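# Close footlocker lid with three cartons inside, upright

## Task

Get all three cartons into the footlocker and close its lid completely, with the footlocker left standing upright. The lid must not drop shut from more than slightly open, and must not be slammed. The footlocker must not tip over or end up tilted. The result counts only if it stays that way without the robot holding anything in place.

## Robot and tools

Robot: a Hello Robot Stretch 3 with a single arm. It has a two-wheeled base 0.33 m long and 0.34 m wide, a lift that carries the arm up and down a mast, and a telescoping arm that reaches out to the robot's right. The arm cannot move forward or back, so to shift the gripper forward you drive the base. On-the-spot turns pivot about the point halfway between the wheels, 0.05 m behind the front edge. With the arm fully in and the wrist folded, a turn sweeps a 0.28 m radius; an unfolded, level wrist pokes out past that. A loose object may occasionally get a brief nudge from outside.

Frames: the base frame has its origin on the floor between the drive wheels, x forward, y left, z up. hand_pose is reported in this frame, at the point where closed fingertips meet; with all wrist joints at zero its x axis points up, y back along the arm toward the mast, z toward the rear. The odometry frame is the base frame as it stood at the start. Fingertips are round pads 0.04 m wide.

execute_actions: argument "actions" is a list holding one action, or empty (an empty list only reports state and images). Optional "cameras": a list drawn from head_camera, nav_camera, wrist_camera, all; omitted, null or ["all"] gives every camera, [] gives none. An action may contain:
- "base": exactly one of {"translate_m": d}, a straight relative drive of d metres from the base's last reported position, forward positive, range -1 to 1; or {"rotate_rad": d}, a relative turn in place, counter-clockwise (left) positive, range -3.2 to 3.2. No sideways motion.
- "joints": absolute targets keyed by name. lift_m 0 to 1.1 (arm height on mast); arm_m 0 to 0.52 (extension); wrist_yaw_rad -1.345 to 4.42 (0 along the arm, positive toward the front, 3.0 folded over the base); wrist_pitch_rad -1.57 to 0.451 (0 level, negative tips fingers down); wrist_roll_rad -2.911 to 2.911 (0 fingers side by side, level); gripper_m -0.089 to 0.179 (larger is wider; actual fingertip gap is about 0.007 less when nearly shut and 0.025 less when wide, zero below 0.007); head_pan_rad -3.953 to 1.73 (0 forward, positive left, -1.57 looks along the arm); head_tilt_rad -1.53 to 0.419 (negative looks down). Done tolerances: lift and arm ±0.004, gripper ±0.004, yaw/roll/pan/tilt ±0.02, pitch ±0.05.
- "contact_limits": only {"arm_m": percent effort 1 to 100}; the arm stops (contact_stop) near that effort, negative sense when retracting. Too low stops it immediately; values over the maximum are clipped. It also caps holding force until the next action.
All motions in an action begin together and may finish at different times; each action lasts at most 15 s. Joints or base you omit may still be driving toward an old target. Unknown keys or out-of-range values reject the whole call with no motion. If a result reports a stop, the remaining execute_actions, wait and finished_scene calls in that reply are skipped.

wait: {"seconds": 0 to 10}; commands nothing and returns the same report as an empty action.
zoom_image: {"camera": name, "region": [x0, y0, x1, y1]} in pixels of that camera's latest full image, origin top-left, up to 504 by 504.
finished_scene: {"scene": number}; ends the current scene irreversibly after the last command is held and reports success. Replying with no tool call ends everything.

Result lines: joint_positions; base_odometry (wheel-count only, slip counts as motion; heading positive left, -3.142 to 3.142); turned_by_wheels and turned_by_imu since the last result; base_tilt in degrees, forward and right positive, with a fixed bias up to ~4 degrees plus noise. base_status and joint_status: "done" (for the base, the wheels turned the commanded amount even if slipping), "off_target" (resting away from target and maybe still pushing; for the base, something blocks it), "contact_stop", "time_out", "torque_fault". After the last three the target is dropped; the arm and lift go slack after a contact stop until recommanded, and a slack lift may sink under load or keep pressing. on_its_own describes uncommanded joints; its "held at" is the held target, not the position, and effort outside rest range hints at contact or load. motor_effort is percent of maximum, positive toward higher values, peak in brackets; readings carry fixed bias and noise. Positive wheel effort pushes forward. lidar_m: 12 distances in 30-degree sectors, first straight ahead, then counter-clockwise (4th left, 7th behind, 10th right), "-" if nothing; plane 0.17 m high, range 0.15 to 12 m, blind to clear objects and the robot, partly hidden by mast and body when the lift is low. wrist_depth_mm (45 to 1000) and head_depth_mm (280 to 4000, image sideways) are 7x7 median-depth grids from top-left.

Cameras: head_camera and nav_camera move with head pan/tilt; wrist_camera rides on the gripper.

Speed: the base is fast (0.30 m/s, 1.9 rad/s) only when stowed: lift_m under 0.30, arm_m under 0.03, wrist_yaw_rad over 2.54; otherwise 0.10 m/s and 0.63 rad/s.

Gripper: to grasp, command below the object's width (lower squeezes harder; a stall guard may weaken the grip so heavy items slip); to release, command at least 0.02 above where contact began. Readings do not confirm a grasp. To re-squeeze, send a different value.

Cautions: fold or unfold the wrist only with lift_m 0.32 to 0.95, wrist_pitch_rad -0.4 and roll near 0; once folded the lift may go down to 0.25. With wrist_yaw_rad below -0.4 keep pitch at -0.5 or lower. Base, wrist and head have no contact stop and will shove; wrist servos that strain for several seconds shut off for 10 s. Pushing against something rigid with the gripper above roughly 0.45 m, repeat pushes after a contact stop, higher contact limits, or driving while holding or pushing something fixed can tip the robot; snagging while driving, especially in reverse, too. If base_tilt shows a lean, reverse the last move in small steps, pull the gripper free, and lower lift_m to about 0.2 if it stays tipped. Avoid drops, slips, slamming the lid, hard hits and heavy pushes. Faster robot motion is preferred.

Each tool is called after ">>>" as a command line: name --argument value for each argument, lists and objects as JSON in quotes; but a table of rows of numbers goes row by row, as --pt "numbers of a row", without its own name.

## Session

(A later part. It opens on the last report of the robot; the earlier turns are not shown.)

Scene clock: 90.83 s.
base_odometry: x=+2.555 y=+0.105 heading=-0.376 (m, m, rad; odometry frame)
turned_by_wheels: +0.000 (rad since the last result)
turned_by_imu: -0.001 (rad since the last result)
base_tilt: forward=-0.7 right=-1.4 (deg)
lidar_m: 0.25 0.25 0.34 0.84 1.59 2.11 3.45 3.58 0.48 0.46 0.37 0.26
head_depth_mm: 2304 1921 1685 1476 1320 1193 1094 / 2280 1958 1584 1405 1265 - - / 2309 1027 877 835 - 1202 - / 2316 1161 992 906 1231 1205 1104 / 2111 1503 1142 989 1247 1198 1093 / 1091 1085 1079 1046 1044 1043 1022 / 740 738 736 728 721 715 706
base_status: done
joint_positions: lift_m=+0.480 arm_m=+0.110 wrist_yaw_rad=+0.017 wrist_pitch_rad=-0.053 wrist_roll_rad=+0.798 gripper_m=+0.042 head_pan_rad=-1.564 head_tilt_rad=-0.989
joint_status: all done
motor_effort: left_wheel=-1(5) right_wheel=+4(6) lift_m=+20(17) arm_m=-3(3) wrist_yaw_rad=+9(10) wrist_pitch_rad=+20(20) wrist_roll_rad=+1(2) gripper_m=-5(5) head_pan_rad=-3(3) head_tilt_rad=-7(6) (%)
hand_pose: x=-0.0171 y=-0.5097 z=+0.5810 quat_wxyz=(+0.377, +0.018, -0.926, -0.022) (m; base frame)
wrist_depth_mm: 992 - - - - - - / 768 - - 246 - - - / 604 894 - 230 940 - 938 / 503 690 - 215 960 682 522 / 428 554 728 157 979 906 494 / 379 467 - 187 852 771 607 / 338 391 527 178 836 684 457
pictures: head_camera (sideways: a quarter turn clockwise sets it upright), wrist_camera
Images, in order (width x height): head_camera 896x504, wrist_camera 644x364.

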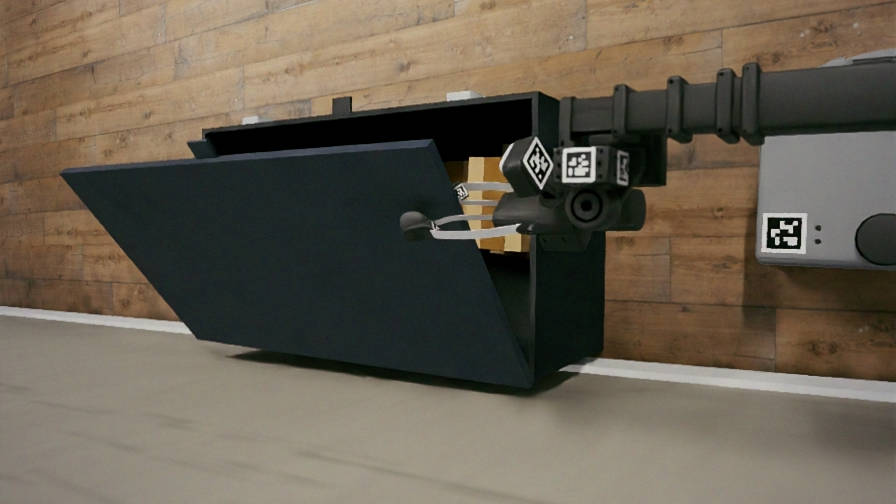

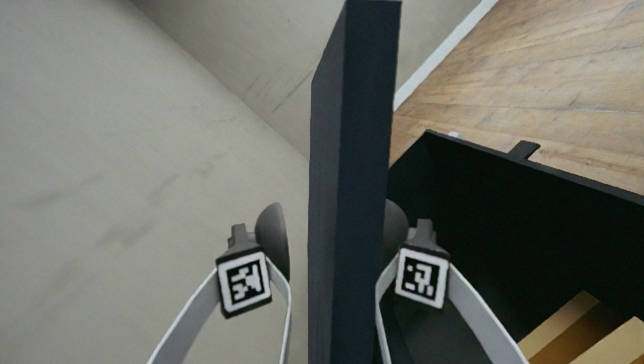

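>>> execute_actions --actions '[{"base":{"translate_m":-0.08},"joints":{"wrist_roll_rad":1.2,"lift_m":0.385}}]' --cameras '["wrist_camera"]'

>>> execute_actions --actions '[{"base":{"translate_m":-0.045},"joints":{"wrist_roll_rad":1.48,"lift_m":0.31,"arm_m":0.10}}]' --cameras '["wrist_camera","head_camera"]'

Scene clock: 95.50 s.
base_odometry: x=+2.481 y=+0.134 heading=-0.376 (m, m, rad; odometry frame)
turned_by_wheels: +0.000 (rad since the last result)
turned_by_imu: +0.000 (rad since the last result)
base_tilt: forward=-0.7 right=-1.6 (deg)
lidar_m: 0.33 0.34 0.45 1.10 1.58 2.10 3.37 3.49 0.48 0.46 0.47 0.35
head_depth_mm: 2291 1923 1674 1479 1319 1189 1088 / 2310 1943 1679 1484 1323 1209 - / 2329 1271 1055 942 1057 1186 - / 2350 1268 1086 965 1116 1208 1113 / 2226 1366 1161 1011 1253 1200 1089 / 1438 1387 1218 1063 1171 1194 1101 / 969 971 964 952 952 946 932
base_status: done
joint_positions: lift_m=+0.385 arm_m=+0.110 wrist_yaw_rad=+0.025 wrist_pitch_rad=-0.070 wrist_roll_rad=+1.200 gripper_m=+0.042 head_pan_rad=-1.564 head_tilt_rad=-0.989
joint_status: all done
motor_effort: left_wheel=+1(5) right_wheel=+1(6) lift_m=+21(18) arm_m=-2(2) wrist_yaw_rad=+4(12) wrist_pitch_rad=+26(26) wrist_roll_rad=+0(5) gripper_m=-6(6) head_pan_rad=-3(2) head_tilt_rad=-8(6) (%)
hand_pose: x=-0.0150 y=-0.5089 z=+0.4816 quat_wxyz=(+0.185, +0.019, -0.982, -0.032) (m; base frame)
wrist_depth_mm: - - - - - - 699 / - - - 190 - 955 630 / - - - 199 759 397 242 / 962 - - 211 992 780 526 / 739 868 - 179 911 720 394 / 588 663 - 235 465 492 259 / 491 548 612 254 712 314 245
pictures: wrist_camera
Images, in order (width x height): wrist_camera 644x364.

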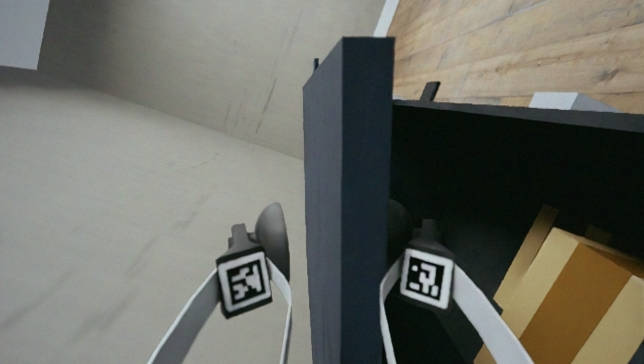

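Scene clock: 97.10 s.
base_odometry: x=+2.439 y=+0.151 heading=-0.376 (m, m, rad; odometry frame)
turned_by_wheels: +0.000 (rad since the last result)
turned_by_imu: +0.000 (rad since the last result)
base_tilt: forward=-0.6 right=-1.5 (deg)
lidar_m: 0.37 0.38 0.51 1.25 1.58 2.08 3.33 3.43 3.34 0.46 0.48 0.39
head_depth_mm: 2291 1926 1672 1478 1313 1189 1099 / 2301 1953 1680 1475 1325 1204 - / 2316 1960 1215 1067 1189 1177 - / 2351 1359 1182 1031 1125 1208 1108 / 2280 1392 1205 1051 1169 1202 1101 / 1638 1471 1234 1073 1178 1206 1099 / 1099 1100 1100 1050 1050 1074 1020
base_status: done
joint_positions: lift_m=+0.310 arm_m=+0.100 wrist_yaw_rad=+0.040 wrist_pitch_rad=-0.072 wrist_roll_rad=+1.481 gripper_m=+0.042 head_pan_rad=-1.564 head_tilt_rad=-0.989
joint_status: all done
motor_effort: left_wheel=+3(5) right_wheel=-7(8) lift_m=+21(21) arm_m=-3(8) wrist_yaw_rad=-7(7) wrist_pitch_rad=+27(27) wrist_roll_rad=+0(3) gripper_m=-7(8) head_pan_rad=-3(3) head_tilt_rad=-6(5) (%)
hand_pose: x=-0.0112 y=-0.4988 z=+0.4061 quat_wxyz=(+0.046, +0.022, -0.998, -0.035) (m; base frame)
wrist_depth_mm: - - - - - 705 487 / - - - - - 623 471 / - - - 255 946 159 127 / - - - 293 966 137 132 / - - - 269 132 137 137 / 865 892 - 403 138 142 144 / 675 707 702 543 628 149 151
pictures: head_camera (sideways: a quarter turn clockwise sets it upright), wrist_camera
Images, in order (width x height): head_camera 896x504, wrist_camera 644x364.

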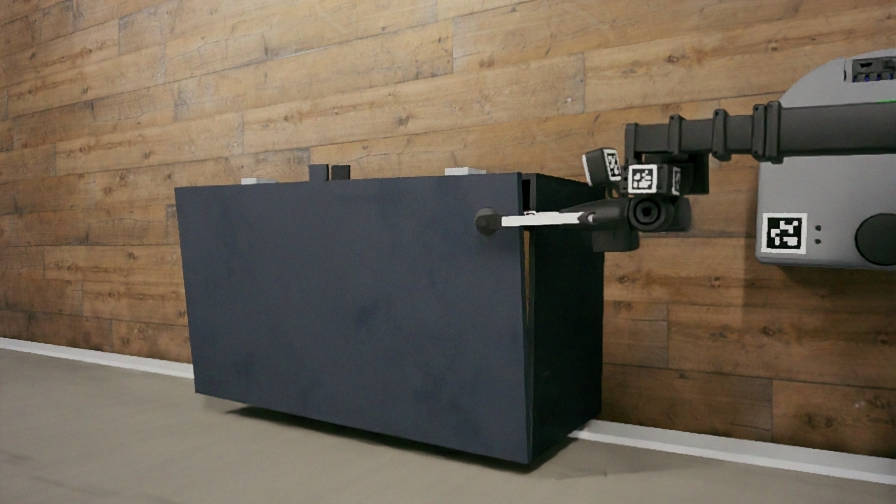

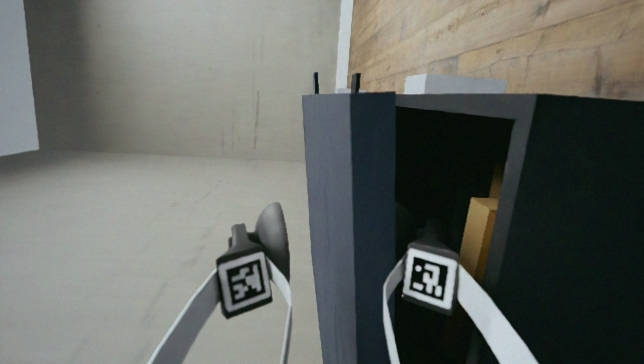

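Arm offset ≈ +0.012 versus before; lift slightly lower.

>>> execute_actions --actions '[{"base":{"translate_m":-0.015},"joints":{"wrist_roll_rad":1.5,"lift_m":0.286,"arm_m":0.078}}]' --cameras '["wrist_camera"]'

>>> execute_actions --actions '[{"joints":{"lift_m":0.27,"arm_m":0.064,"gripper_m":0.05}}]' --cameras '["wrist_camera"]'

>>> execute_actions --actions '[{"joints":{"arm_m":0.057}}]' --cameras '["wrist_camera"]'

>>> execute_actions --actions '[{"joints":{"arm_m":0.051,"lift_m":0.264}}]' --cameras '["wrist_camera"]'

>>> execute_actions --actions '[{"joints":{"arm_m":0.02}}]' --cameras '["wrist_camera","head_camera"]'

Scene clock: 99.10 s.
base_odometry: x=+2.425 y=+0.156 heading=-0.376 (m, m, rad; odometry frame)
turned_by_wheels: +0.000 (rad since the last result)
turned_by_imu: +0.000 (rad since the last result)
base_tilt: forward=-0.7 right=-1.5 (deg)
lidar_m: 0.39 0.40 0.53 1.30 1.58 2.07 3.32 3.42 3.36 0.46 0.48 0.41
head_depth_mm: 2328 1928 1675 1475 1326 1189 1094 / 2310 1933 1665 1481 1320 1212 - / 2294 1939 1590 1403 1303 - - / 2335 1373 1193 1054 1162 1194 1111 / 2307 1400 1214 1059 1167 1208 1091 / 1692 1542 1233 1074 1182 1206 1098 / 1144 1139 1136 1067 1057 1110 1058
base_status: done
joint_positions: lift_m=+0.286 arm_m=+0.078 wrist_yaw_rad=+0.035 wrist_pitch_rad=-0.046 wrist_roll_rad=+1.500 gripper_m=+0.042 head_pan_rad=-1.564 head_tilt_rad=-0.989
joint_status: all done
motor_effort: left_wheel=+2(4) right_wheel=-2(12) lift_m=+19(21) arm_m=-4(4) wrist_yaw_rad=-3(7) wrist_pitch_rad=+17(27) wrist_roll_rad=+0(1) gripper_m=-3(8) head_pan_rad=-3(3) head_tilt_rad=-7(6) (%)
hand_pose: x=-0.0124 y=-0.4780 z=+0.3887 quat_wxyz=(+0.036, +0.018, -0.999, -0.023) (m; base frame)
wrist_depth_mm: - - - - - 704 469 / - - - - - 695 473 / - - - 497 262 147 180 / - - - 301 980 149 151 / - - - 255 156 156 158 / 918 944 - 412 - 161 165 / 714 731 744 536 618 170 172
pictures: wrist_camera
Images, in order (width x height): wrist_camera 644x364.

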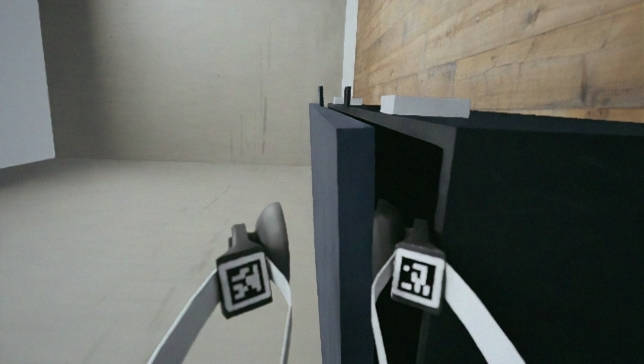

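Scene clock: 100.03 s.
base_odometry: x=+2.425 y=+0.156 heading=-0.376 (m, m, rad; odometry frame)
turned_by_wheels: +0.000 (rad since the last result)
turned_by_imu: +0.000 (rad since the last result)
base_tilt: forward=-0.7 right=-1.6 (deg)
lidar_m: 0.39 0.40 0.53 1.30 1.58 2.07 3.32 3.41 3.35 0.46 0.48 0.41
head_depth_mm: 2298 1957 1678 1472 1322 1202 1091 / 2330 1956 1667 1475 1326 1201 - / 2341 1949 1595 1407 1302 - - / 2322 1384 1198 1058 1169 1204 1107 / 2309 1403 1214 1065 1167 1210 1097 / 1695 1542 1225 1074 1180 1209 1095 / 1150 1143 1137 1070 1055 1116 1058
base_status: not commanded
joint_positions: lift_m=+0.270 arm_m=+0.064 wrist_yaw_rad=+0.031 wrist_pitch_rad=-0.002 wrist_roll_rad=+1.500 gripper_m=+0.050 head_pan_rad=-1.564 head_tilt_rad=-0.989
joint_status: all done
motor_effort: left_wheel=+2(2) right_wheel=-2(3) lift_m=+17(19) arm_m=-4(8) wrist_yaw_rad=+0(3) wrist_pitch_rad=+1(17) wrist_roll_rad=+0(0) gripper_m=+2(40) head_pan_rad=-4(3) head_tilt_rad=-7(6) (%)
hand_pose: x=-0.0135 y=-0.4653 z=+0.3840 quat_wxyz=(+0.036, +0.015, -0.999, -0.001) (m; base frame)
wrist_depth_mm: - - - - - 741 483 / - - - - - 741 478 / - - - - 274 156 199 / - - - - - 159 160 / - - - - 165 165 166 / 935 957 - 885 - 172 171 / 733 736 750 691 181 179 179
pictures: wrist_camera
Images, in order (width x height): wrist_camera 644x364.

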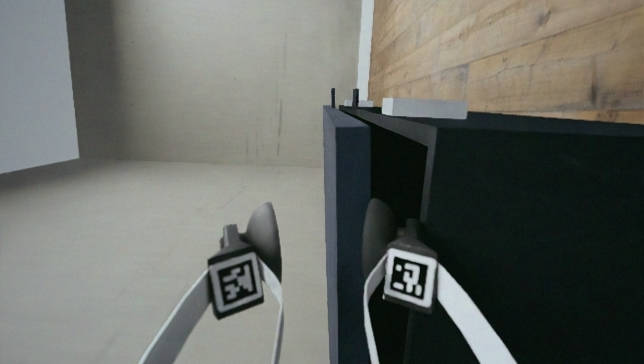

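Scene clock: 101.00 s.
base_odometry: x=+2.425 y=+0.156 heading=-0.376 (m, m, rad; odometry frame)
turned_by_wheels: +0.000 (rad since the last result)
turned_by_imu: +0.000 (rad since the last result)
base_tilt: forward=-0.7 right=-1.5 (deg)
lidar_m: 0.39 0.40 0.53 1.30 1.57 2.07 3.31 3.43 3.35 0.46 0.47 0.41
head_depth_mm: 2308 1926 1664 1490 1318 1195 1089 / 2285 1956 1677 1485 1323 1208 - / 2342 1946 1605 1419 1308 - - / 2338 1401 1206 1063 1162 1207 1111 / 2289 1963 1218 1078 1169 1201 1094 / 1699 1538 1223 1077 1176 1205 1087 / 1145 1143 1140 1071 1058 1115 1060
base_status: not commanded
joint_positions: lift_m=+0.270 arm_m=+0.057 wrist_yaw_rad=+0.031 wrist_pitch_rad=-0.022 wrist_roll_rad=+1.503 gripper_m=+0.050 head_pan_rad=-1.564 head_tilt_rad=-0.989
joint_status: all done
motor_effort: left_wheel=+1(2) right_wheel=-2(2) lift_m=+19(19) arm_m=-4(9) wrist_yaw_rad=-1(0) wrist_pitch_rad=+9(13) wrist_roll_rad=-2(2) gripper_m=-2(2) head_pan_rad=-3(3) head_tilt_rad=-6(6) (%)
hand_pose: x=-0.0134 y=-0.4577 z=+0.3787 quat_wxyz=(+0.034, +0.016, -0.999, -0.011) (m; base frame)
wrist_depth_mm: - - - - - 712 467 / - - - - - 710 469 / - - - 731 169 165 188 / - - - 712 170 168 170 / - - - 698 174 176 178 / 923 973 - 664 184 182 185 / 718 745 761 676 189 192 191
pictures: wrist_camera
Images, in order (width x height): wrist_camera 644x364.

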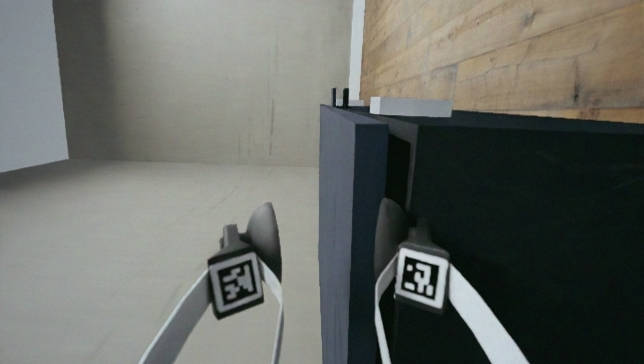

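Scene clock: 101.70 s.
base_odometry: x=+2.425 y=+0.156 heading=-0.376 (m, m, rad; odometry frame)
turned_by_wheels: +0.000 (rad since the last result)
turned_by_imu: +0.000 (rad since the last result)
base_tilt: forward=-0.7 right=-1.6 (deg)
lidar_m: 0.39 0.40 0.53 1.30 1.58 2.07 3.30 3.44 3.35 0.46 0.47 0.41
head_depth_mm: 2310 1945 1667 1475 1327 1186 1093 / 2320 1926 1689 1476 1328 1200 - / 2301 1946 1585 1404 1288 - - / 2335 1949 1221 1067 1161 1197 1108 / 2318 1961 1224 1074 1171 1204 1095 / 1719 1537 1234 1083 1178 1204 1096 / 1137 1146 1139 1072 1059 1114 1052
base_status: not commanded
joint_positions: lift_m=+0.264 arm_m=+0.051 wrist_yaw_rad=+0.030 wrist_pitch_rad=-0.017 wrist_roll_rad=+1.503 gripper_m=+0.050 head_pan_rad=-1.564 head_tilt_rad=-0.989
joint_status: all done
motor_effort: left_wheel=+1(2) right_wheel=-2(1) lift_m=+18(17) arm_m=-3(1) wrist_yaw_rad=+1(0) wrist_pitch_rad=+6(9) wrist_roll_rad=-1(1) gripper_m=+1(2) head_pan_rad=-3(4) head_tilt_rad=-7(6) (%)
hand_pose: x=-0.0136 y=-0.4519 z=+0.3743 quat_wxyz=(+0.034, +0.015, -0.999, -0.008) (m; base frame)
wrist_depth_mm: - - - - - 707 471 / - - - - - 696 473 / - - - 867 178 172 191 / - - - 776 174 174 175 / - - - 703 179 182 183 / 904 978 - 652 - 188 190 / 722 755 752 600 195 196 197
pictures: wrist_camera
Images, in order (width x height): wrist_camera 644x364.

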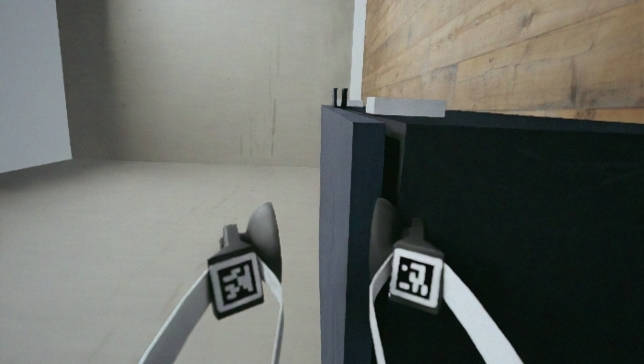

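Scene clock: 102.93 s.
base_odometry: x=+2.425 y=+0.156 heading=-0.376 (m, m, rad; odometry frame)
turned_by_wheels: +0.000 (rad since the last result)
turned_by_imu: +0.000 (rad since the last result)
base_tilt: forward=-0.8 right=-1.5 (deg)
lidar_m: 0.39 0.40 0.53 1.30 1.58 2.07 3.32 3.42 3.36 0.46 0.47 0.41
head_depth_mm: 2285 1930 1670 1471 1317 1196 1093 / 2300 1941 1673 1489 1320 1211 - / 2318 1943 1599 1410 1284 1231 - / 2311 1963 1229 1079 1166 1191 1106 / 2330 1952 1229 1086 1173 1204 1097 / 1699 1536 1228 1090 1182 1201 1096 / 1152 1144 1143 1073 1054 1111 1056
base_status: not commanded
joint_positions: lift_m=+0.264 arm_m=+0.020 wrist_yaw_rad=+0.030 wrist_pitch_rad=-0.021 wrist_roll_rad=+1.503 gripper_m=+0.050 head_pan_rad=-1.564 head_tilt_rad=-0.989
joint_status: all done
motor_effort: left_wheel=+2(1) right_wheel=-1(1) lift_m=+18(18) arm_m=-3(1) wrist_yaw_rad=+1(0) wrist_pitch_rad=+8(11) wrist_roll_rad=-1(1) gripper_m=+0(1) head_pan_rad=-3(2) head_tilt_rad=-6(5) (%)
hand_pose: x=-0.0136 y=-0.4208 z=+0.3731 quat_wxyz=(+0.034, +0.016, -0.999, -0.010) (m; base frame)
wrist_depth_mm: - - - - - 683 462 / - - - - - 702 464 / - - - - 201 204 205 / - - - 863 206 208 210 / - - - 746 214 216 218 / 963 956 - 651 - 224 227 / 718 744 744 571 232 235 236
pictures: head_camera (sideways: a quarter turn clockwise sets it upright), wrist_camera
Images, in order (width x height): head_camera 896x504, wrist_camera 644x364.

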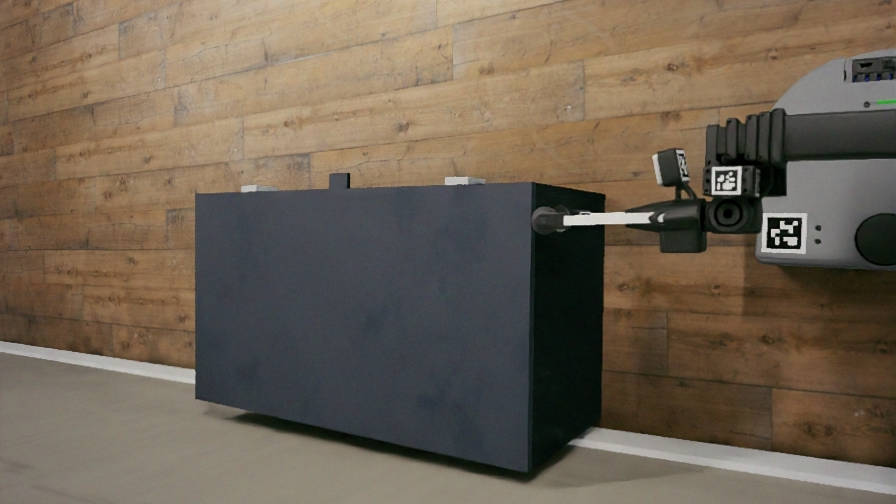

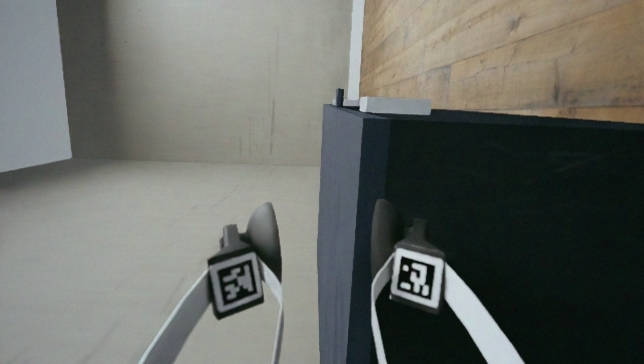

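>>> finished_scene --scene 2

The scene is finished: the task was done.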